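# Unload three plates from a tray onto the table

## Task

Lift each of the three plates out of the tray and set it down on the table surface so that no plate lies on another, with the tray left in its original condition and position; every plate must stay where it is without the robot supporting it, and at the end the suction must be released and the tool moved away from the plates.

## Robot and tools

ROBOT. One arm (a UR7e-type six-joint arm) with a suction cup as its only tool. The tracked point is the cup point: the centre of the cup's rim when nothing touches it. The cup opens along the cup point's own +z axis. About 7 cm back from the rim the tool widens, with its body and wrist camera sticking out up to roughly 8 cm sideways, so keep that zone clear of plates and the tray rim.

FRAMES. Results report poses in the scene frame: origin on the table top under the arm's base, +z up, +y to the left when facing along +x. Position is in metres, orientation as a quaternion in w,x,y,z order, velocities in m/s and rad/s. Commands, however, are given in the cup point's own axes (see below). Reported position can be slightly wrong, more so far from the base.

execute_actions. Argument actions is a list holding at most one item, or empty. Empty list: nothing new is sent, the current state comes back with pictures. An action item is {rows, steps}: rows is a list of 1 to 15 rows, steps is 4 to 15 control steps of 1/30 s (default 15); row k drives step k and the final row repeats to fill. A wait item is {steps} alone, up to 300, counted from the previous result. Optional pictures true/false asks for camera images.

ROW layout (used by execute_actions and move): one list of 7 numbers, each in [-1, 1]: dx, dy, dz, rx, ry, rz, suction. The first six are an offset, not a pose: they give the target relative to the cup point's pose in the most recent result that showed it (or, before any such result, and for later calls inside the same reply, relative to where the robot is as the action begins). They are expressed in the cup point's own axes, so +dz pushes toward what the cup faces. Scale: 1.0 equals 0.6 m for dx-dz and 180 degrees for rx-rz; rx, ry, rz form one rotation vector. Every row is measured from that same reference, not from the row before, so all-zero offsets pull the cup back to the reference rather than holding still. Suction: 1 is full vacuum (about 55 kPa under ambient), smaller values ask for that fraction, 0.05 or less switches it off; the setting persists.

move. target: one row as above (offset, same reference rules). speed: path top speed in m/s, 0.002 to 0.5, default 0.25; rotation is capped at twice that value in rad/s. stop_force: optional, 9 to 40 N; the path halts once the wrist sensor feels that much extra resistance along the direction to the target for 2 steps, then the cup backs up 2 steps and holds. Use it only with slow, non-rotating moves; omit it when moving away from a surface being pressed. The path is straight, runs 0.5 to 10 s, ignores obstacles, and the cup may lag, wander or overshoot speed (especially near full reach). Suction values are applied at the start. The result adds a move: line with the ending (done, contact, off_target, moving, held, fault), limits that applied (paced = clipped, held = some steps blocked) and the distance from target.

wait. seconds, 0 to 10; the robot gets nothing new meanwhile.
zoom_image. camera (cam_high, cam_low or cam_wrist) and region [x0, y0, x1, y1] in image pixels from the top-left, at most 504 by 504. Image sizes: cam_high and cam_low 896x504, cam_wrist 616x616 (fisheye).
read_manual. section, only licences; no motion.


MOTION LIMITS. Each step the commanded pose is clipped to at most 100 mm and 16 degrees from the measured one, then pursued by damped inverse kinematics, position before orientation. Commands lag about 0.17 s. The last 4 steps of an action run after its result is taken and while the next reply is being prepared; the simulation keeps running between calls. A large offset may need several actions; check the reported pose and command the remainder. A Hand target line (when nothing is pending) shows where the controller is heading.

RESULT LINES. suction_measured: vacuum reached, near 0 without a seal, settling up to 0.15 under the command on an airtight surface and lower with leaks. part_present flips to 1 at 0.50 and back to 0 below 0.45. Wrist force and Wrist torque: sensor readings along the cup point's axes, pointing from a contact back into the arm; offset up to about 4 N, noise up to 2.4 N, saturating near 50 N; no reading at the start is normal. pose unreachable and HELD mean the clearance check altered or blocked commands (a mount under the base counts as arm). MOTOR HOT appears from 70 degrees C; at 85 degrees C the brakes engage until cooling (OVER-TEMPERATURE FAULT).

GRIPPING. Switch suction on and press the 29 mm rim flat onto a smooth area of a plate so it seals all round; holes, seams and edges under the rim leak. Under vacuum the cup shortens, so a held plate sits up to 10 mm nearer the tool. To release, set the plate down on its support, then turn suction off, then lift at least 15 mm. If the cup seals to the table it pins the tool; switch suction off.

AVOID. The arm is stiff: driving even slightly past contact with something firm can trigger a fault stop, which halts the arm for 10 s and drops the rest of the call. Faults come from 150 N external force or a joint's load limit (25.7 N m for the wrist joints, 138 N m for the others). Approach surfaces slowly with stop_force. Do not drop, slam or drag plates, disturb the tray, or push anything off the table edge. Loose items may occasionally be nudged by outside pushes; recheck before finishing.

Each tool is called after "Emit:" as name(argument=value, ...) on one line, values as JSON.

## Session

Emit:
execute_actions(actions=[])

Scene clock: 0.00 s of 7200.00 s.
end_effector_position=(+0.4298, -0.0084, +0.3181) suction_measured=0.00 part_present=0 end_effector_quat_wxyz=(+0.000, +0.009, +1.000, +0.001) end_effector_velocity=(-0.001, +0.000, -0.001) end_effector_angular_velocity=(+0.000, +0.002, +0.000)
Joint positions: [-0.317 -1.723  2.041 -1.89  -1.569 -0.318]
Joint velocities: [ 0.     0.     0.002 -0.    -0.     0.   ]
Wrist force (N, on the end effector, along its own x y z axes, offset not removed): no reading
Wrist torque (N m, same axes, about the end effector's origin, offset not removed): no reading
Hand target: +0.430, -0.008, +0.318; +0.000, +0.009, +1.000, +0.001
camera_calibration (this result's frames):
cam_wrist: T_world_to_cam=[[0.0277792, -0.999483, 0.0161728, -0.0228111], [-0.930235, -0.0199254, 0.366424, 0.289093], [-0.365912, -0.0252235, -0.930307, 0.559349], [0, 0, 0, 1]] pos_world=[0.474231, -0.00293029, 0.414805]

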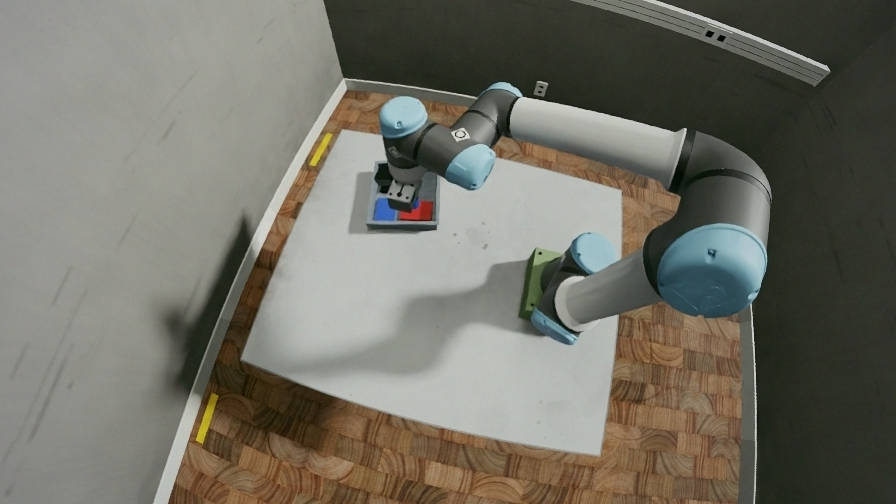

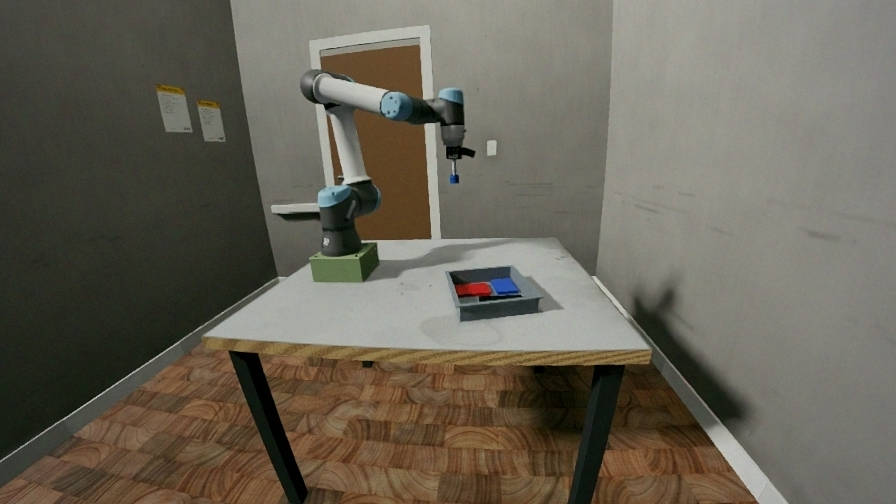

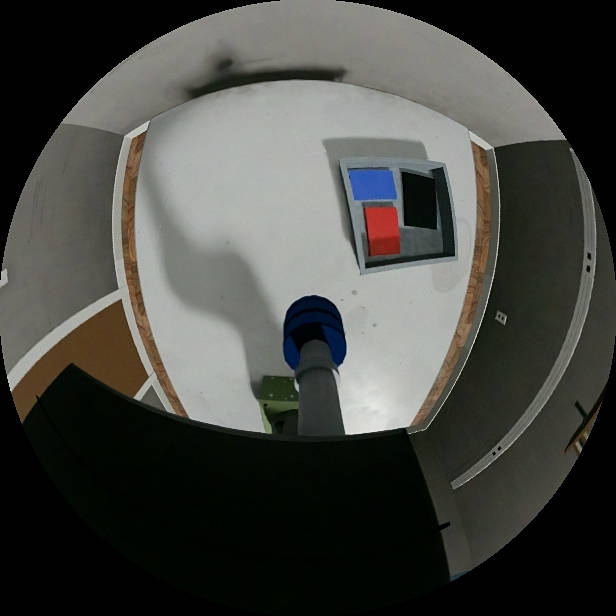

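Emit:
zoom_image(camera="cam_wrist", region=[330, 145, 470, 285])

Emit:
zoom_image(camera="cam_low", region=[435, 255, 555, 330])

Emit:
zoom_image(camera="cam_high", region=[350, 150, 460, 240])

Region (330, 145, 470, 285) of cam_wrist's 616x616 image, scaled by 3.600, with more detail than that image has.

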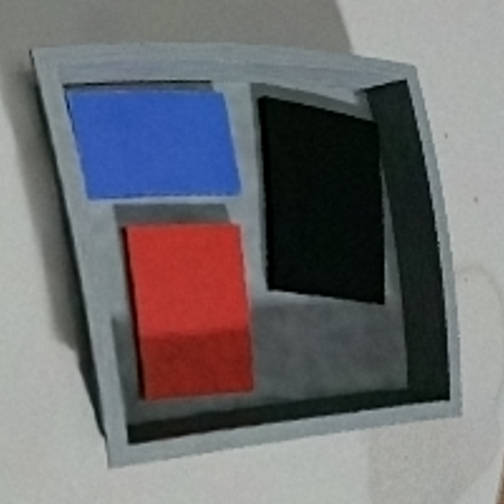

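Region (435, 255, 555, 330) of cam_low's 896x504 image, scaled by 4.200, with more detail than that image has; it fills the top 315 rows of this view, and the rest is white.

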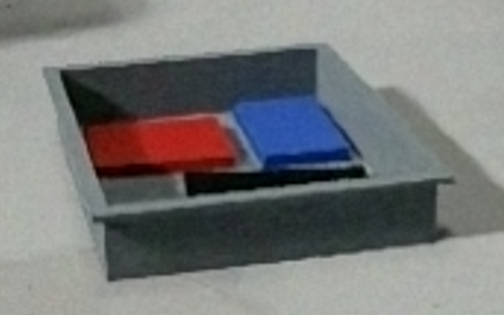

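Region (350, 150, 460, 240) of cam_high's 896x504 image, scaled by 4.582, with more detail than that image has; it fills the top 412 rows of this view, and the rest is white.

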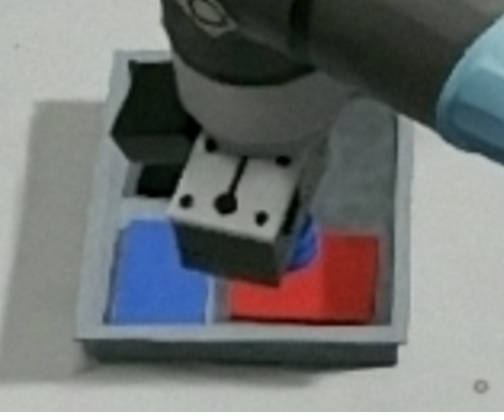

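Emit:
execute_actions(actions=[{"rows": [[-0.0003,-0.0009,0.0013,0,0,0,0],[-0.0013,-0.0036,0.0054,0,0,0,0],[-0.0028,-0.0081,0.0120,0,0,0,0],[-0.0050,-0.0142,0.0211,0,0,0,0],[-0.0077,-0.0220,0.0326,0,0,0,0],[-0.0109,-0.0313,0.0464,0,0,0,0],[-0.0147,-0.0419,0.0622,0,0,0,0],[-0.0188,-0.0538,0.0798,0,0,0,0],[-0.0234,-0.0668,0.0991,0,0,0,0],[-0.0282,-0.0807,0.1197,0,0,0,0],[-0.0333,-0.0953,0.1413,0,0,0,0],[-0.0386,-0.1104,0.1638,0,0,0,0],[-0.0440,-0.1258,0.1866,0,0,0,0],[-0.0495,-0.1414,0.2097,0,0,0,0],[-0.0549,-0.1568,0.2325,0,0,0,0]], "steps": 15}])

Emit:
execute_actions(actions=[{"rows": [[-0.0319,-0.0912,0.1353,0,0,0,0],[-0.0370,-0.1058,0.1569,0,0,0,0],[-0.0419,-0.1197,0.1775,0,0,0,0],[-0.0464,-0.1327,0.1968,0,0,0,0],[-0.0506,-0.1446,0.2144,0,0,0,0],[-0.0543,-0.1552,0.2303,0,0,0,0],[-0.0576,-0.1645,0.2440,0,0,0,0],[-0.0603,-0.1723,0.2555,0,0,0,0],[-0.0624,-0.1784,0.2646,0,0,0,0],[-0.0640,-0.1829,0.2713,0,0,0,0],[-0.0649,-0.1856,0.2753,0,0,0,0],[-0.0653,-0.1865,0.2766,0,0,0,0]], "steps": 15}])

Emit:
execute_actions(actions=[{"steps": 12}], pictures=true)

Scene clock: 4.33 s of 7200.00 s.
end_effector_position=(+0.4349, -0.0340, +0.2798) suction_measured=0.00 part_present=0 end_effector_quat_wxyz=(-0.003, +0.010, +1.000, +0.001) end_effector_velocity=(+0.024, -0.170, -0.256) end_effector_angular_velocity=(+0.012, +0.060, -0.014)
Joint positions: [-0.37  -1.665  2.094 -1.995 -1.571 -0.37 ]
Joint velocities: [-0.349  0.418  0.329 -0.687 -0.014 -0.335]
Wrist force (N, on the end effector, along its own x y z axes, offset not removed): [2.1 -1.7 -0.6]
Wrist torque (N m, same axes, about the end effector's origin, offset not removed): [-0.37 -0.32 -0.13]
Steps of this call (steps 1 to 90: nothing new was sent; then 0.97 s passed at rest; steps 91 to 101: the first 11 steps of this action). Readings (end_effector_position | what the end effector reports):
91: (+0.4298, -0.0084, +0.3181) | suction_measured=0.00 part_present=0
92: (+0.4298, -0.0085, +0.3180) | suction_measured=0.00 part_present=0
94: (+0.4302, -0.0097, +0.3162) | suction_measured=0.00 part_present=0
98: (+0.4324, -0.0194, +0.3016) | suction_measured=0.00 part_present=0
101: the state above

Scene clock: 4.83 s of 7200.00 s.
end_effector_position=(+0.4528, -0.1467, +0.1157) suction_measured=0.00 part_present=0 end_effector_quat_wxyz=(-0.013, +0.011, +1.000, +0.004) end_effector_velocity=(+0.076, -0.172, -0.264) end_effector_angular_velocity=(-0.010, -0.040, +0.007)
Joint positions: [-0.575 -1.279  2.188 -2.456 -1.578 -0.57 ]
Joint velocities: [-0.222  0.824 -0.131 -0.733  0.008 -0.23 ]
Wrist force (N, on the end effector, along its own x y z axes, offset not removed): [1.4 -2.3 1.6]
Wrist torque (N m, same axes, about the end effector's origin, offset not removed): [-0.32 -0.23 -0.29]
Off your previous action's commanded pose: 0.078 m, 1 deg at its last step (step 4 of this call).
Steps of this call (steps 1 to 4: the last 4 steps of your previous action; steps 5 to 15: the first 11 steps of this action, its rows measured from where the robot was after step 4). Readings (end_effector_position | what the end effector reports):
4: (+0.4389, -0.0611, +0.2399) | suction_measured=0.00 part_present=0
5: (+0.4400, -0.0688, +0.2287) | suction_measured=0.00 part_present=0
6: (+0.4404, -0.0770, +0.2166) | suction_measured=0.00 part_present=0
8: (+0.4405, -0.0938, +0.1918) | suction_measured=0.00 part_present=0
12: (+0.4458, -0.1263, +0.1456) | suction_measured=0.00 part_present=0
15: the state above

Scene clock: 5.23 s of 7200.00 s.
end_effector_position=(+0.4704, -0.1717, +0.0753) suction_measured=0.00 part_present=0 end_effector_quat_wxyz=(-0.007, +0.010, +1.000, +0.002) end_effector_velocity=(+0.006, -0.007, -0.012) end_effector_angular_velocity=(-0.001, -0.003, +0.000)
Joint positions: [-0.599 -1.145  2.148 -2.561 -1.575 -0.597]
Joint velocities: [-0.005  0.041 -0.016 -0.028  0.001 -0.005]
Wrist force (N, on the end effector, along its own x y z axes, offset not removed): [2.7 -2.3 1.7]
Wrist torque (N m, same axes, about the end effector's origin, offset not removed): [-0.35 -0.38 -0.06]
Hand target: +0.471, -0.172, +0.074; -0.007, +0.010, +1.000, +0.002
Off the commanded pose: 0.004 m, 0 deg.
Kept back: nothing.
Steps of this call (steps 1 to 4: the last 4 steps of your previous action; steps 5 to 12: nothing new was sent). Readings (end_effector_position | what the end effector reports):
1: (+0.4555, -0.1521, +0.1074) | suction_measured=0.00 part_present=0
2: (+0.4582, -0.1567, +0.1001) | suction_measured=0.00 part_present=0
4: (+0.4630, -0.1634, +0.0892) | suction_measured=0.00 part_present=0
8: (+0.4687, -0.1698, +0.0785) | suction_measured=0.00 part_present=0
12: the state above
camera_calibration (this result's frames):
cam_wrist: T_world_to_cam=[[0.0253216, -0.999596, 0.012931, -0.181839], [-0.924673, -0.0185038, 0.380311, 0.40921], [-0.379918, -0.0215871, -0.924768, 0.351038], [0, 0, 0, 1]] pos_world=[0.516355, -0.166615, 0.171353]

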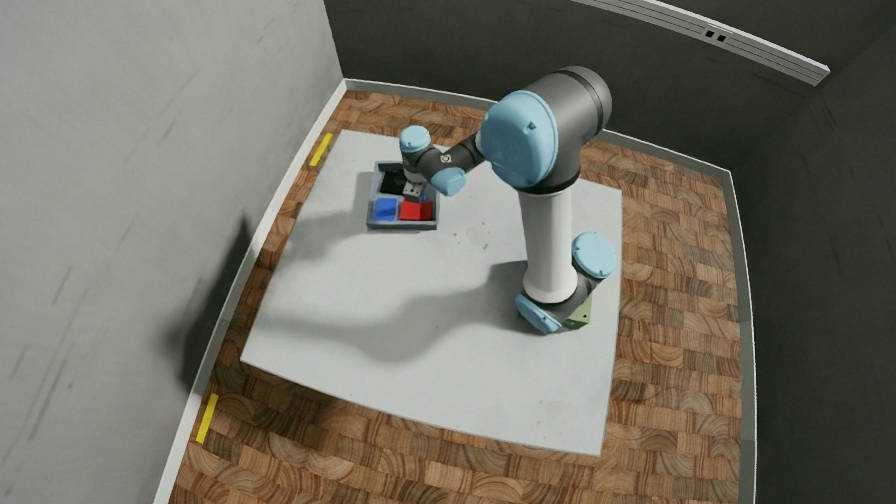

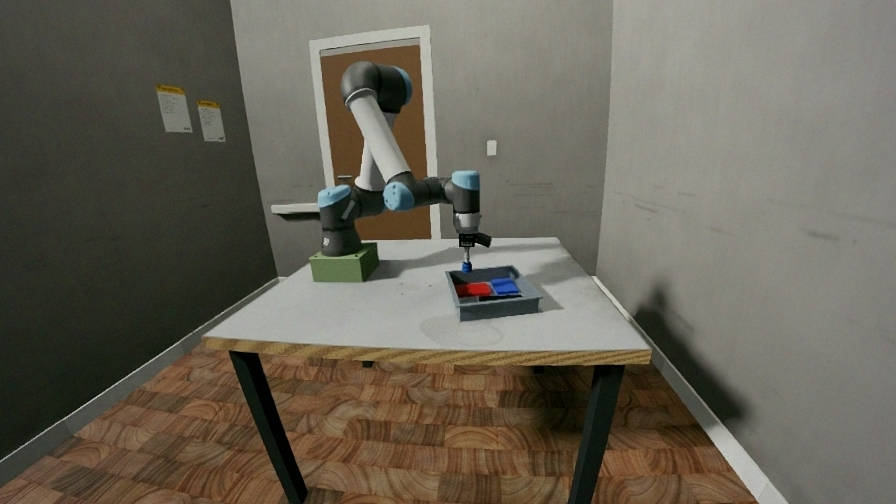

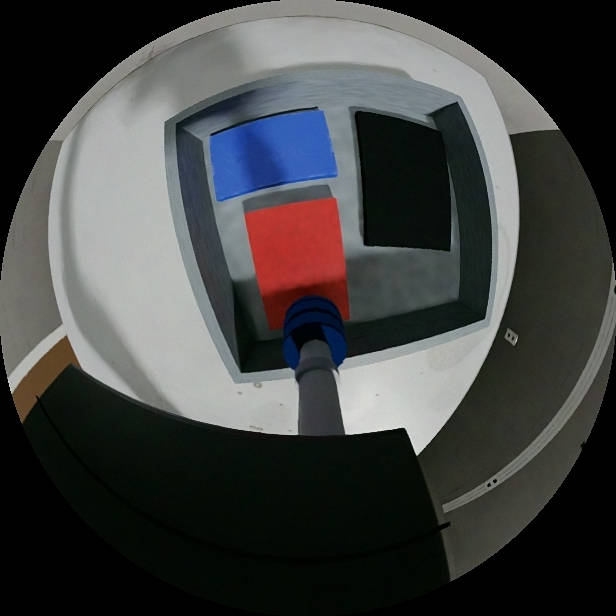

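Emit:
zoom_image(camera="cam_wrist", region=[160, 60, 500, 400])

Region (160, 60, 500, 400) of cam_wrist's 616x616 image, scaled by 1.482, with more detail than that image has.

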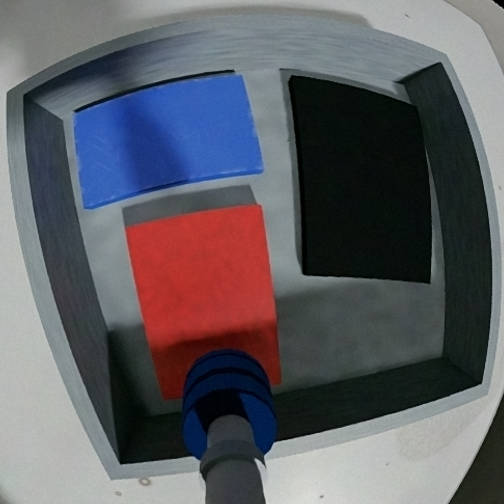

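Emit:
execute_actions(actions=[{"rows": [[-0.001,0,0.005,0,-0.0002,0,1],[-0.003,0.001,0.012,0,-0.0005,0,1],[-0.006,0.003,0.024,0,-0.001,0,1],[-0.010,0.006,0.039,0.0002,-0.0017,-0.0002,1],[-0.014,0.008,0.056,0.0003,-0.0024,-0.0003,1],[-0.018,0.011,0.073,0.0004,-0.0031,-0.0004,1],[-0.022,0.013,0.088,0.0005,-0.0038,-0.0005,1],[-0.024,0.015,0.100,0.0006,-0.0043,-0.0006,1],[-0.0255,0.016,0.1076,0.0006,-0.0046,-0.0006,1],[-0.0257,0.0162,0.1102,0.0006,-0.0047,-0.0006,1]], "steps": 15}])

Emit:
execute_actions(actions=[{"steps": 12}])

Scene clock: 12.57 s of 7200.00 s.
end_effector_position=(+0.4787, -0.1636, +0.0301) suction_measured=0.00 part_present=0 end_effector_quat_wxyz=(-0.004, +0.009, +1.000, +0.003) end_effector_velocity=(+0.030, +0.026, -0.169) end_effector_angular_velocity=(-0.002, -0.031, +0.005)
Joint positions: [-0.578 -1.027  2.149 -2.685 -1.57  -0.577]
Joint velocities: [ 0.071  0.452 -0.027 -0.452  0.016  0.066]
Wrist force (N, on the end effector, along its own x y z axes, offset not removed): [1.8 1.0 0.6]
Wrist torque (N m, same axes, about the end effector's origin, offset not removed): [0.09 -0.28 -0.16]
Steps of this call (steps 1 to 90: nothing new was sent; then 3.97 s passed at rest; steps 91 to 101: the first 11 steps of this action). Readings (end_effector_position | what the end effector reports):
91: (+0.4711, -0.1724, +0.0740) | suction_measured=0.00 part_present=0
92: (+0.4711, -0.1724, +0.0737) | suction_measured=0.00 part_present=0
94: (+0.4717, -0.1717, +0.0707) | suction_measured=0.00 part_present=0
98: (+0.4754, -0.1672, +0.0501) | suction_measured=0.00 part_present=0
101: the state above

Scene clock: 12.97 s of 7200.00 s.
end_effector_position=(+0.4845, -0.1619, +0.0097) suction_measured=0.34 part_present=0 end_effector_quat_wxyz=(-0.000, +0.009, +1.000, +0.001) end_effector_velocity=(+0.001, +0.001, -0.006) end_effector_angular_velocity=(+0.000, -0.001, +0.001)
Joint positions: [-0.569 -0.97   2.139 -2.74  -1.569 -0.569]
Joint velocities: [ 0.003  0.015 -0.002 -0.014  0.001  0.002]
Wrist force (N, on the end effector, along its own x y z axes, offset not removed): [1.3 -1.3 1.6]
Wrist torque (N m, same axes, about the end effector's origin, offset not removed): [-0.24 -0.23 -0.10]
Hand target: +0.485, -0.162, +0.009; -0.000, +0.009, +1.000, +0.001
Off the commanded pose: 0.001 m, 0 deg.
Kept back: nothing.
Steps of this call (steps 1 to 4: the last 4 steps of your previous action; steps 5 to 12: nothing new was sent). Readings (end_effector_position | what the end effector reports):
1: (+0.4797, -0.1629, +0.0250) | suction_measured=0.00 part_present=0
2: (+0.4807, -0.1625, +0.0211) | suction_measured=0.00 part_present=0
4: (+0.4823, -0.1621, +0.0158) | suction_measured=0.00 part_present=0
8: (+0.4840, -0.1620, +0.0111) | suction_measured=0.18 part_present=0
12: the state above

Emit:
execute_actions(actions=[])

Scene clock: 13.63 s of 7200.00 s.
end_effector_position=(+0.4847, -0.1619, +0.0091) suction_measured=0.95 part_present=1 end_effector_quat_wxyz=(-0.000, +0.009, +1.000, +0.001) end_effector_velocity=(+0.000, -0.000, +0.000) end_effector_angular_velocity=(+0.000, -0.000, -0.001)
Joint positions: [-0.569 -0.968  2.139 -2.742 -1.568 -0.569]
Joint velocities: [-0.001  0.    -0.    -0.     0.    -0.   ]
Wrist force (N, on the end effector, along its own x y z axes, offset not removed): [3.0 -1.9 1.9]
Wrist torque (N m, same axes, about the end effector's origin, offset not removed): [-0.30 -0.46 -0.09]
Hand target: +0.485, -0.162, +0.009; -0.000, +0.009, +1.000, +0.001
Off the commanded pose: 0.000 m, 0 deg.
Kept back: nothing.
Steps of this call (steps 1 to 20: nothing new was sent). Readings (end_effector_position | what the end effector reports):
1: (+0.4846, -0.1619, +0.0096) | suction_measured=0.38 part_present=0
2: (+0.4846, -0.1619, +0.0095) | suction_measured=0.41 part_present=0
4: (+0.4847, -0.1619, +0.0093) | suction_measured=0.51 part_present=1
8: (+0.4847, -0.1619, +0.0092) | suction_measured=0.73 part_present=1
20: the state above
camera_calibration (this result's frames):
cam_wrist: T_world_to_cam=[[0.0270124, -0.999519, 0.0152558, -0.172407], [-0.930059, -0.0195353, 0.366889, 0.450333], [-0.366415, -0.0240993, -0.930139, 0.288573], [0, 0, 0, 1]] pos_world=[0.529231, -0.156572, 0.105821]

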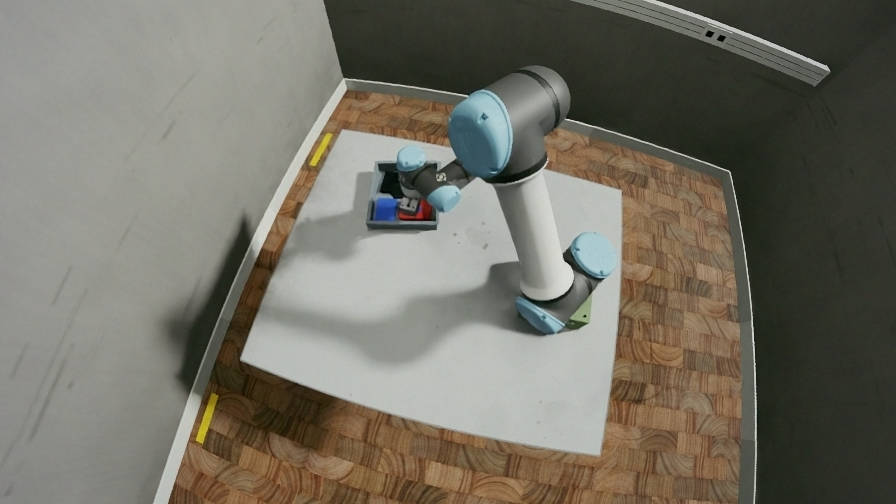

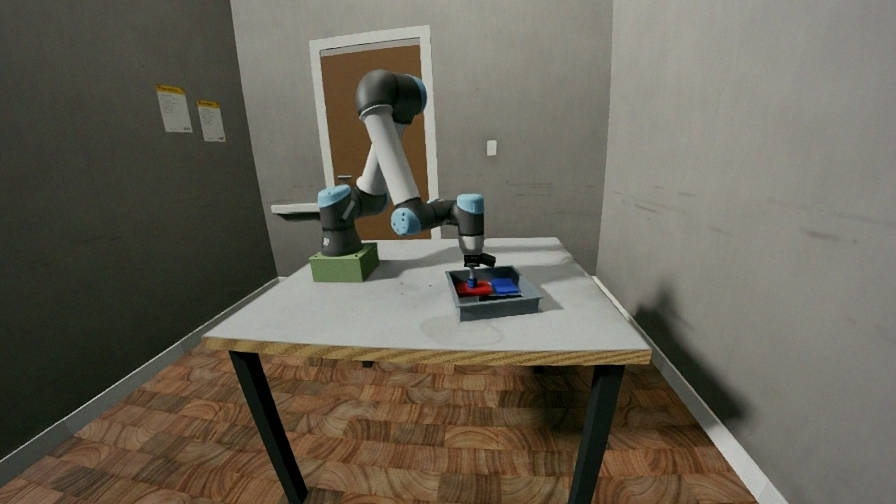

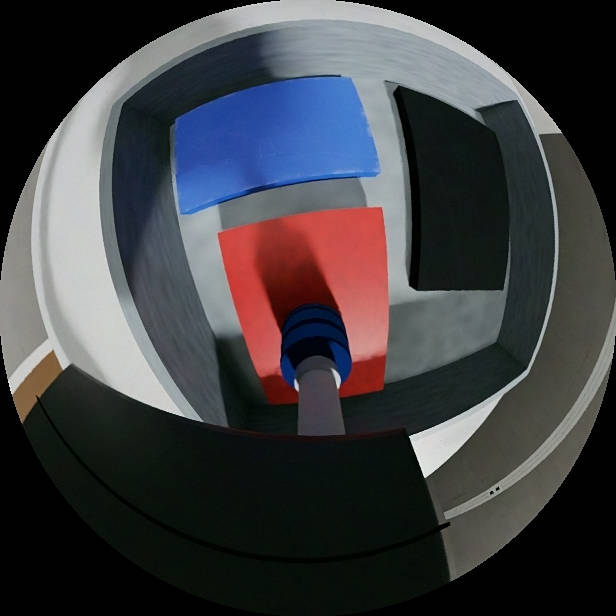

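Emit:
execute_actions(actions=[{"rows": [[0,0,-0.0024,0,0,0,1],[0,0,-0.0094,0,0,0,1],[0,0,-0.0204,0,0,0,1],[0,0,-0.0346,0,0,0,1],[0,0,-0.0507,0,0,0,1],[0,0,-0.0676,0,0,0,1],[0,0,-0.0837,0,0,0,1],[0,0,-0.0979,0,0,0,1],[0,0.0024,-0.1089,0,0,0,1],[0,0.0095,-0.1159,0,0,0,1],[0,0.0211,-0.1183,0,0,0,1],[0,0.0366,-0.1183,0,0,0,1],[0,0.0556,-0.1183,0,0,0,1],[0,0.0772,-0.1183,0,0,0,1],[0,0.1006,-0.1183,0,0,0,1]], "steps": 15}])

Emit:
execute_actions(actions=[{"rows": [[0,0.0952,-0.0125,0,0,0,1],[0,0.1196,-0.0125,0,0,0,1],[0,0.1430,-0.0125,0,0,0,1],[0,0.1646,-0.0125,0,0,0,1],[0,0.1836,-0.0101,0,0,0,1],[0,0.1991,-0.0031,0,0,0,1],[0,0.2107,0.0079,0,0,0,1],[0,0.2178,0.0221,0,0,0,1],[0,0.2202,0.0382,0,0,0,1],[0,0.2202,0.0551,0,0,0,1],[0,0.2202,0.0712,0,0,0,1],[0,0.2202,0.0854,0,0,0,1],[0,0.2202,0.0964,0,0,0,1],[0,0.2202,0.1034,0,0,0,1],[0,0.2202,0.1058,0,0,0,1]], "steps": 15}])

Emit:
execute_actions(actions=[{"steps": 14}], pictures=true)

Scene clock: 17.03 s of 7200.00 s.
end_effector_position=(+0.4857, -0.1609, +0.0534) suction_measured=0.99 part_present=1 end_effector_quat_wxyz=(+0.001, +0.009, +1.000, +0.001) end_effector_velocity=(+0.003, +0.042, +0.196) end_effector_angular_velocity=(-0.004, -0.010, +0.004)
Joint positions: [-0.567 -1.078  2.136 -2.632 -1.568 -0.566]
Joint velocities: [ 0.074 -0.493 -0.007  0.488  0.002  0.07 ]
Wrist force (N, on the end effector, along its own x y z axes, offset not removed): [4.0 -3.4 1.0]
Wrist torque (N m, same axes, about the end effector's origin, offset not removed): [-0.45 -0.72 -0.13]
Steps of this call (steps 1 to 91: nothing new was sent; steps 92 to 102: the first 11 steps of this action). Readings (end_effector_position | what the end effector reports):
92: (+0.4847, -0.1619, +0.0091) | suction_measured=0.99 part_present=1
93: (+0.4848, -0.1619, +0.0094) | suction_measured=0.99 part_present=1
95: (+0.4848, -0.1620, +0.0122) | suction_measured=0.99 part_present=1
99: (+0.4851, -0.1620, +0.0320) | suction_measured=0.99 part_present=1
102: the state above

Scene clock: 17.53 s of 7200.00 s.
end_effector_position=(+0.4846, -0.0315, +0.0617) suction_measured=0.99 part_present=1 end_effector_quat_wxyz=(+0.000, +0.007, +1.000, +0.004) end_effector_velocity=(-0.004, +0.178, -0.169) end_effector_angular_velocity=(+0.001, +0.027, -0.005)
Joint positions: [-0.328 -1.136  2.207 -2.641 -1.564 -0.332]
Joint velocities: [ 0.359  0.413  0.079 -0.469 -0.007  0.364]
Wrist force (N, on the end effector, along its own x y z axes, offset not removed): [3.9 -0.4 0.9]
Wrist torque (N m, same axes, about the end effector's origin, offset not removed): [-0.04 -0.59 -0.27]
Off your previous action's commanded pose: 0.043 m, 0 deg at its last step (step 4 of this call).
Steps of this call (steps 1 to 4: the last 4 steps of your previous action; steps 5 to 15: the first 11 steps of this action, its rows measured from where the robot was after step 4). Readings (end_effector_position | what the end effector reports):
4: (+0.4858, -0.1437, +0.0708) | suction_measured=0.99 part_present=1
5: (+0.4857, -0.1355, +0.0727) | suction_measured=0.99 part_present=1
6: (+0.4855, -0.1259, +0.0739) | suction_measured=0.99 part_present=1
8: (+0.4852, -0.1037, +0.0750) | suction_measured=0.99 part_present=1
12: (+0.4849, -0.0568, +0.0734) | suction_measured=0.99 part_present=1
15: the state above

Scene clock: 18.00 s of 7200.00 s.
end_effector_position=(+0.4852, -0.0113, +0.0112) suction_measured=0.99 part_present=1 end_effector_quat_wxyz=(-0.001, +0.009, +1.000, +0.002) end_effector_velocity=(+0.000, +0.003, -0.010) end_effector_angular_velocity=(-0.001, -0.001, +0.000)
Joint positions: [-0.285 -1.002  2.213 -2.781 -1.568 -0.286]
Joint velocities: [ 0.007  0.029 -0.001 -0.029 -0.001  0.007]
Wrist force (N, on the end effector, along its own x y z axes, offset not removed): [2.6 0.0 2.2]
Wrist torque (N m, same axes, about the end effector's origin, offset not removed): [-0.06 -0.41 -0.21]
Hand target: +0.485, -0.011, +0.010; -0.001, +0.009, +1.000, +0.002
Off the commanded pose: 0.005 m, 0 deg.
Kept back: nothing.
Steps of this call (steps 1 to 4: the last 4 steps of your previous action; steps 5 to 14: nothing new was sent). Readings (end_effector_position | what the end effector reports):
1: (+0.4845, -0.0263, +0.0555) | suction_measured=0.99 part_present=1
2: (+0.4844, -0.0224, +0.0486) | suction_measured=0.99 part_present=1
4: (+0.4844, -0.0173, +0.0347) | suction_measured=0.99 part_present=1
8: (+0.4849, -0.0128, +0.0173) | suction_measured=0.99 part_present=1
14: the state above
camera_calibration (this result's frames):
cam_wrist: T_world_to_cam=[[0.0280879, -0.999509, 0.0138914, -0.0224366], [-0.929578, -0.0210078, 0.368027, 0.452688], [-0.367554, -0.0232502, -0.929711, 0.294873], [0, 0, 0, 1]] pos_world=[0.529821, -0.00605975, 0.107857]

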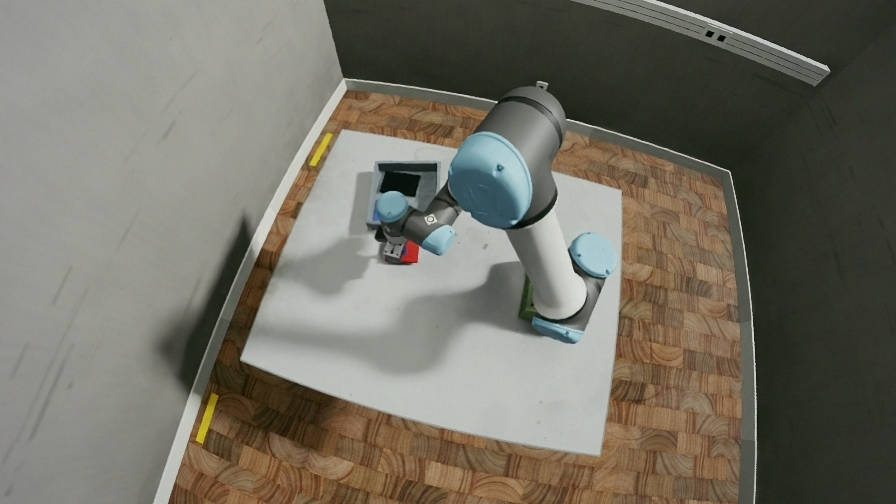

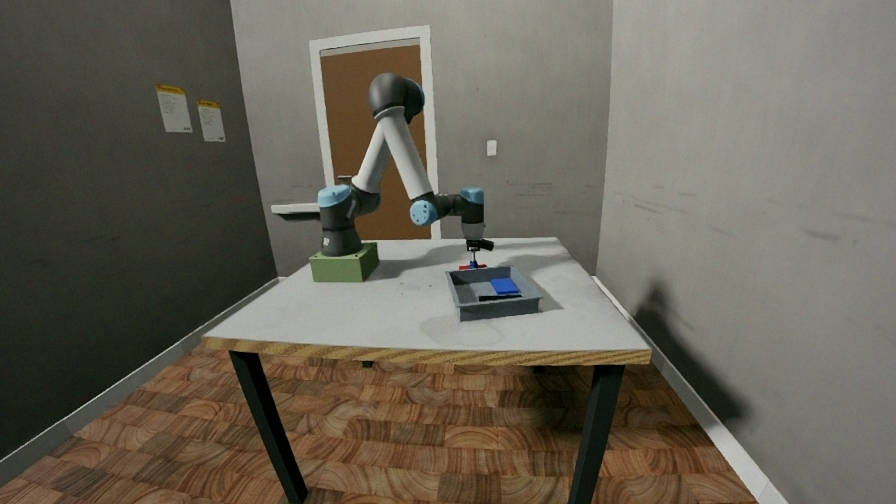

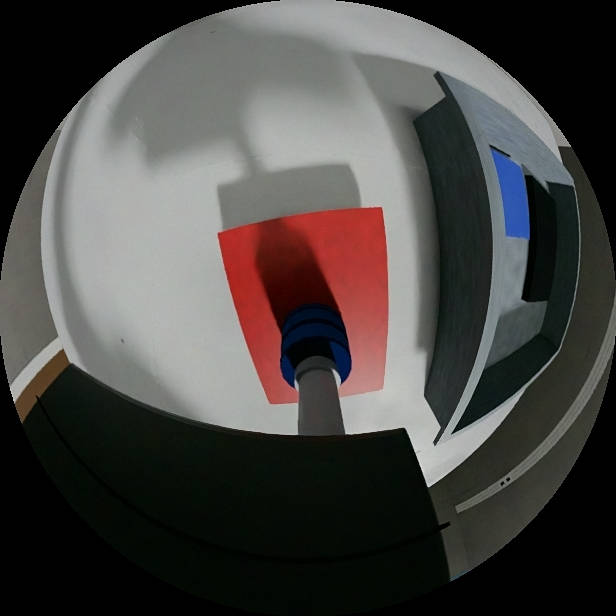

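Emit:
move(target=[0,0,0.0177,0,0,0,1], speed=0.02, stop_force=10)

Scene clock: 19.13 s of 7200.00 s.
end_effector_position=(+0.4851, -0.0113, +0.0008) suction_measured=0.99 part_present=1 end_effector_quat_wxyz=(-0.001, +0.009, +1.000, +0.002) end_effector_velocity=(-0.000, -0.000, -0.002) end_effector_angular_velocity=(-0.001, +0.001, +0.001)
Joint positions: [-0.285 -0.973  2.212 -2.809 -1.568 -0.285]
Joint velocities: [-0.     0.006  0.    -0.006 -0.001 -0.002]
Wrist force (N, on the end effector, along its own x y z axes, offset not removed): [2.4 -1.3 1.8]
Wrist torque (N m, same axes, about the end effector's origin, offset not removed): [-0.16 -0.40 -0.23]
Hand target: +0.485, -0.011, +0.001; -0.001, +0.009, +1.000, +0.002
Off the commanded pose: 0.000 m, 0 deg.
Kept back: nothing.
move: done
camera_calibration (this result's frames):
cam_wrist: T_world_to_cam=[[0.0280903, -0.999508, 0.0139546, -0.0222691], [-0.929563, -0.0209858, 0.368064, 0.456467], [-0.367591, -0.0233107, -0.929696, 0.285218], [0, 0, 0, 1]] pos_world=[0.529784, -0.00603021, 0.0974676]

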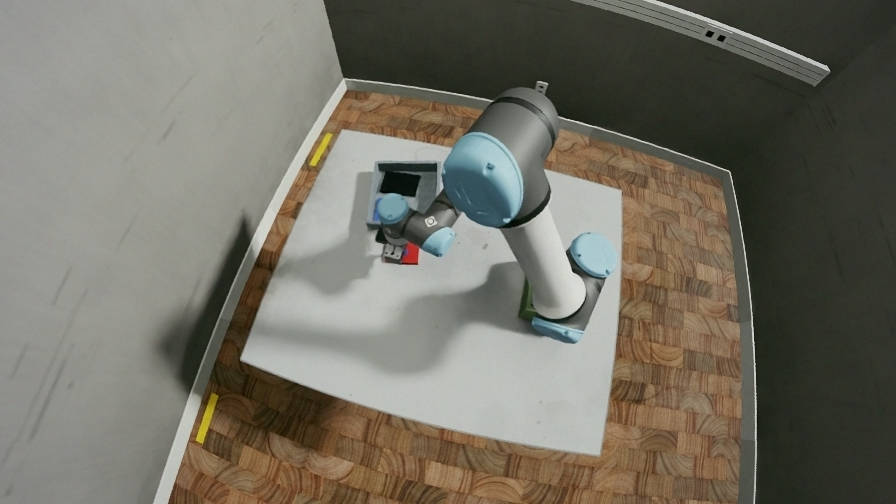

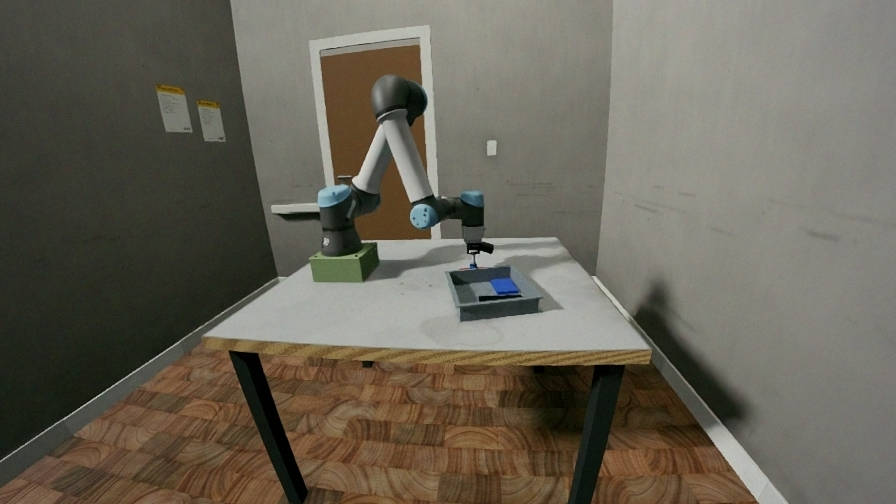

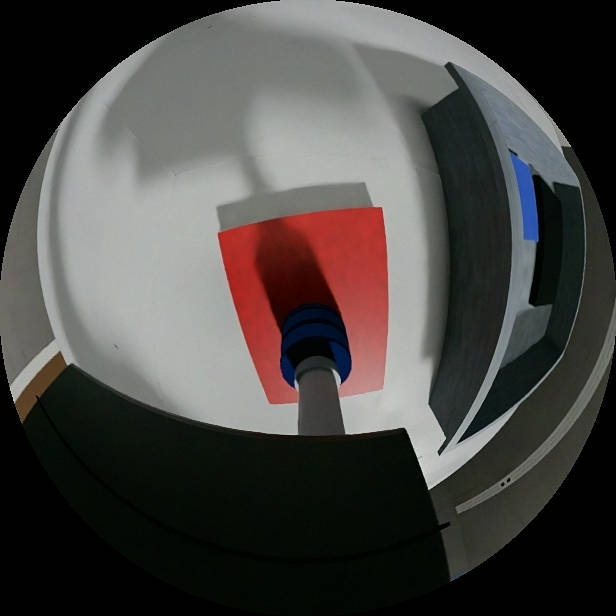

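Emit:
move(target=[0,0,0.01,0,0,0,1], speed=0.005, stop_force=9)

Scene clock: 19.87 s of 7200.00 s.
end_effector_position=(+0.4852, -0.0113, +0.0001) suction_measured=0.99 part_present=1 end_effector_quat_wxyz=(-0.001, +0.009, +1.000, +0.002) end_effector_velocity=(-0.000, -0.000, +0.001) end_effector_angular_velocity=(+0.001, +0.001, -0.000)
Joint positions: [-0.285 -0.971  2.211 -2.811 -1.568 -0.285]
Joint velocities: [-0.001 -0.003 -0.     0.004  0.001 -0.   ]
Wrist force (N, on the end effector, along its own x y z axes, offset not removed): [2.9 0.1 -18.6]
Wrist torque (N m, same axes, about the end effector's origin, offset not removed): [-0.11 -0.44 -0.08]
Hand target: +0.485, -0.011, +0.000; -0.001, +0.009, +1.000, +0.002
Off the commanded pose: 0.005 m, 0 deg.
Kept back: nothing.
move: contact
camera_calibration (this result's frames):
cam_wrist: T_world_to_cam=[[0.0280874, -0.999507, 0.0139971, -0.0222857], [-0.92961, -0.0209704, 0.367949, 0.456815], [-0.367474, -0.0233465, -0.929741, 0.284505], [0, 0, 0, 1]] pos_world=[0.529833, -0.00605296, 0.096743]

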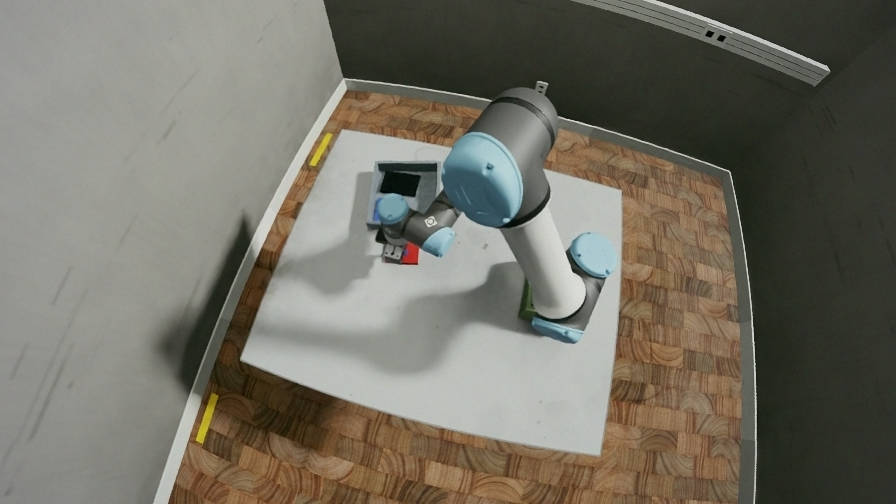

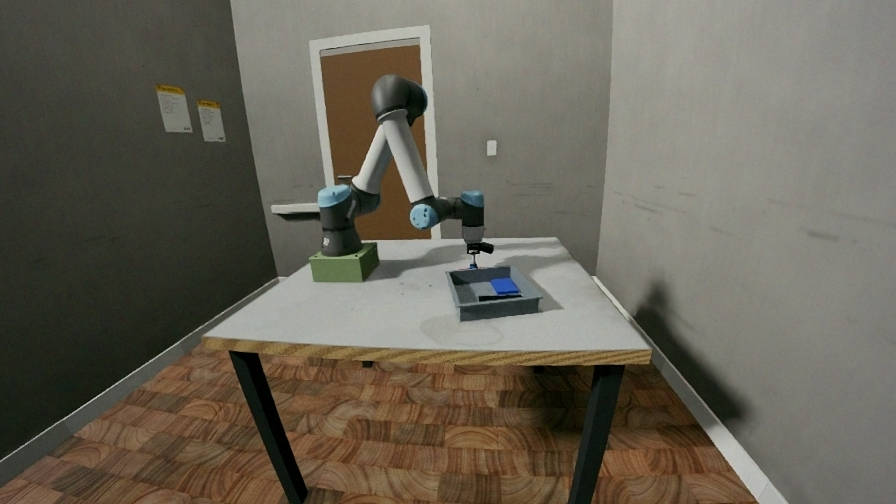

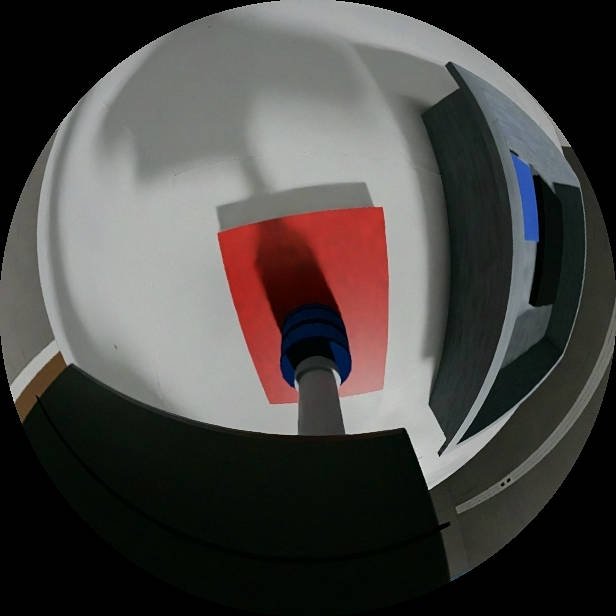

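Emit:
execute_actions(actions=[{"rows": [[0,0,-0.0026,0,0,0,0],[0,0,-0.0101,0,0,0,0],[0,0,-0.0219,0,0,0,0],[0,0,-0.0370,0,0,0,0],[0,0,-0.0543,0,0,0,0],[-0.0016,-0.0020,-0.0724,0,0,0,0],[-0.0065,-0.0077,-0.0897,0,0,0,0],[-0.0145,-0.0171,-0.1048,0,0,0,0],[-0.0251,-0.0297,-0.1166,0,0,0,0],[-0.0382,-0.0452,-0.1241,0,0,0,0],[-0.0530,-0.0627,-0.1267,0,0,0,0],[-0.0691,-0.0818,-0.1267,0,0,0,0],[-0.0859,-0.1016,-0.1267,0,0,0,0],[-0.1026,-0.1214,-0.1267,0,0,0,0],[-0.1187,-0.1405,-0.1267,0,0,0,0]], "steps": 15}])

Emit:
execute_actions(actions=[{"rows": [[-0.0795,-0.0940,-0.0177,0,0,0,0],[-0.0925,-0.1094,-0.0154,0,0,0,0],[-0.1031,-0.1221,-0.0088,0,0,0,0],[-0.1111,-0.1315,0.0017,0,0,0,0],[-0.1160,-0.1372,0.0151,0,0,0,1],[-0.1176,-0.1392,0.0304,0,0,0,1],[-0.1176,-0.1392,0.0464,0,0,0,1],[-0.1176,-0.1392,0.0617,0,0,0,1],[-0.1176,-0.1392,0.0751,0,0,0,1],[-0.1176,-0.1392,0.0856,0,0,0,1],[-0.1176,-0.1392,0.0922,0,0,0,1],[-0.1176,-0.1392,0.0945,0,0,0,1]], "steps": 15}])

Emit:
execute_actions(actions=[{"steps": 14}], pictures=true)

Scene clock: 23.03 s of 7200.00 s.
end_effector_position=(+0.4942, -0.0213, +0.0479) suction_measured=0.00 part_present=0 end_effector_quat_wxyz=(+0.003, +0.009, +1.000, +0.001) end_effector_velocity=(+0.113, -0.145, +0.216) end_effector_angular_velocity=(-0.016, -0.041, -0.010)
Joint positions: [-0.299 -1.088  2.189 -2.68  -1.568 -0.299]
Joint velocities: [-0.214 -0.397 -0.354  0.707 -0.001 -0.204]
Wrist force (N, on the end effector, along its own x y z axes, offset not removed): [1.4 0.7 1.1]
Wrist torque (N m, same axes, about the end effector's origin, offset not removed): [-0.04 -0.23 -0.17]
Steps of this call (steps 1 to 84: nothing new was sent; steps 85 to 95: the first 11 steps of this action). Readings (end_effector_position | what the end effector reports):
85: (+0.4852, -0.0113, +0.0003) | suction_measured=0.00 part_present=0
86: (+0.4852, -0.0113, +0.0006) | suction_measured=0.00 part_present=0
88: (+0.4852, -0.0113, +0.0035) | suction_measured=0.00 part_present=0
92: (+0.4865, -0.0123, +0.0243) | suction_measured=0.00 part_present=0
95: the state above

Scene clock: 23.53 s of 7200.00 s.
end_effector_position=(+0.5749, -0.1291, +0.0440) suction_measured=0.00 part_present=0 end_effector_quat_wxyz=(+0.004, +0.010, +1.000, -0.000) end_effector_velocity=(+0.052, -0.052, -0.215) end_effector_angular_velocity=(+0.015, +0.027, +0.006)
Joint positions: [-0.432 -0.947  1.911 -2.545 -1.568 -0.43 ]
Joint velocities: [-0.043  0.535 -0.182 -0.322  0.002 -0.048]
Wrist force (N, on the end effector, along its own x y z axes, offset not removed): [0.8 -2.4 -0.8]
Wrist torque (N m, same axes, about the end effector's origin, offset not removed): [-0.30 -0.22 -0.20]
Off your previous action's commanded pose: 0.061 m, 1 deg at its last step (step 4 of this call).
Steps of this call (steps 1 to 4: the last 4 steps of your previous action; steps 5 to 15: the first 11 steps of this action, its rows measured from where the robot was after step 4). Readings (end_effector_position | what the end effector reports):
4: (+0.5156, -0.0509, +0.0677) | suction_measured=0.00 part_present=0
5: (+0.5225, -0.0607, +0.0704) | suction_measured=0.00 part_present=0
6: (+0.5297, -0.0710, +0.0729) | suction_measured=0.00 part_present=0
8: (+0.5440, -0.0913, +0.0761) | suction_measured=0.00 part_present=0
12: (+0.5671, -0.1205, +0.0650) | suction_measured=0.00 part_present=0
15: the state above

Scene clock: 24.00 s of 7200.00 s.
end_effector_position=(+0.5838, -0.1357, +0.0122) suction_measured=0.30 part_present=0 end_effector_quat_wxyz=(+0.003, +0.010, +1.000, +0.000) end_effector_velocity=(+0.001, -0.002, -0.004) end_effector_angular_velocity=(-0.000, +0.000, -0.001)
Joint positions: [-0.436 -0.867  1.879 -2.591 -1.567 -0.435]
Joint velocities: [-0.002  0.011 -0.005 -0.006 -0.    -0.001]
Wrist force (N, on the end effector, along its own x y z axes, offset not removed): [2.8 0.9 3.2]
Wrist torque (N m, same axes, about the end effector's origin, offset not removed): [0.09 -0.46 -0.17]
Hand target: +0.584, -0.136, +0.012; +0.003, +0.010, +1.000, +0.000
Off the commanded pose: 0.001 m, 0 deg.
Kept back: nothing.
Steps of this call (steps 1 to 4: the last 4 steps of your previous action; steps 5 to 14: nothing new was sent). Readings (end_effector_position | what the end effector reports):
1: (+0.5765, -0.1306, +0.0371) | suction_measured=0.00 part_present=0
2: (+0.5779, -0.1318, +0.0311) | suction_measured=0.00 part_present=0
4: (+0.5802, -0.1335, +0.0225) | suction_measured=0.00 part_present=0
8: (+0.5829, -0.1351, +0.0148) | suction_measured=0.05 part_present=0
14: the state above
camera_calibration (this result's frames):
cam_wrist: T_world_to_cam=[[0.0262287, -0.999499, 0.0176988, -0.148498], [-0.932678, -0.018096, 0.360255, 0.543718], [-0.359754, -0.0259563, -0.932686, 0.324241], [0, 0, 0, 1]] pos_world=[0.627656, -0.130169, 0.109166]

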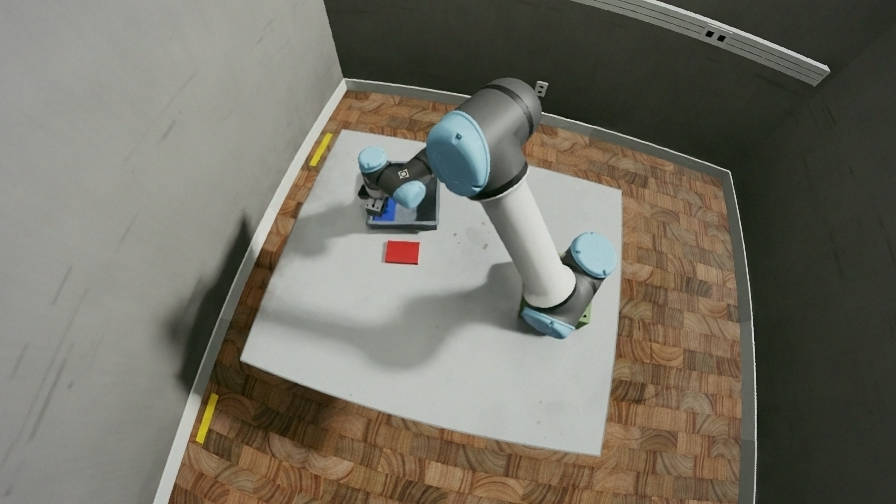

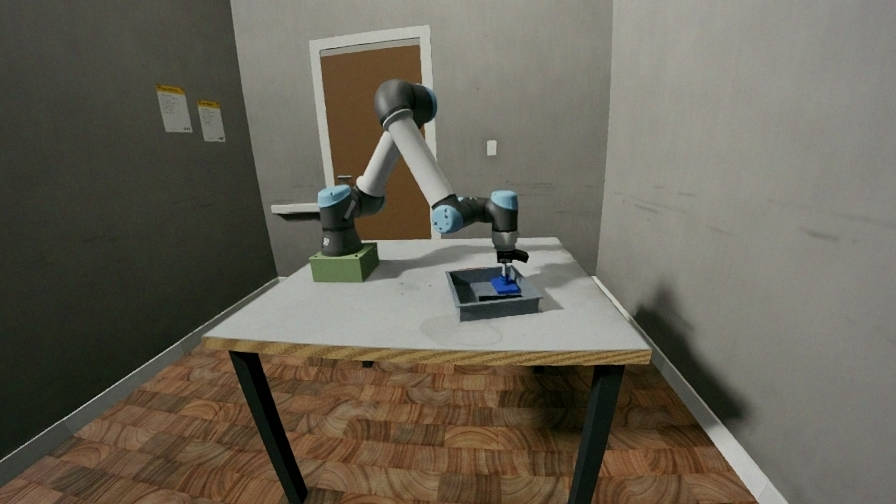

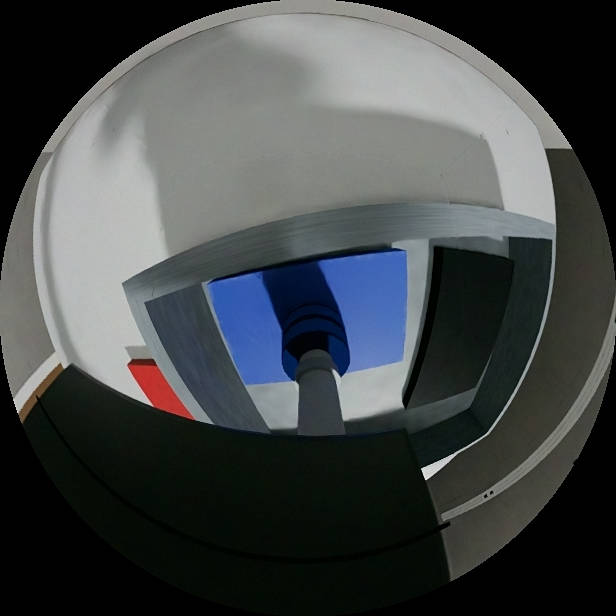

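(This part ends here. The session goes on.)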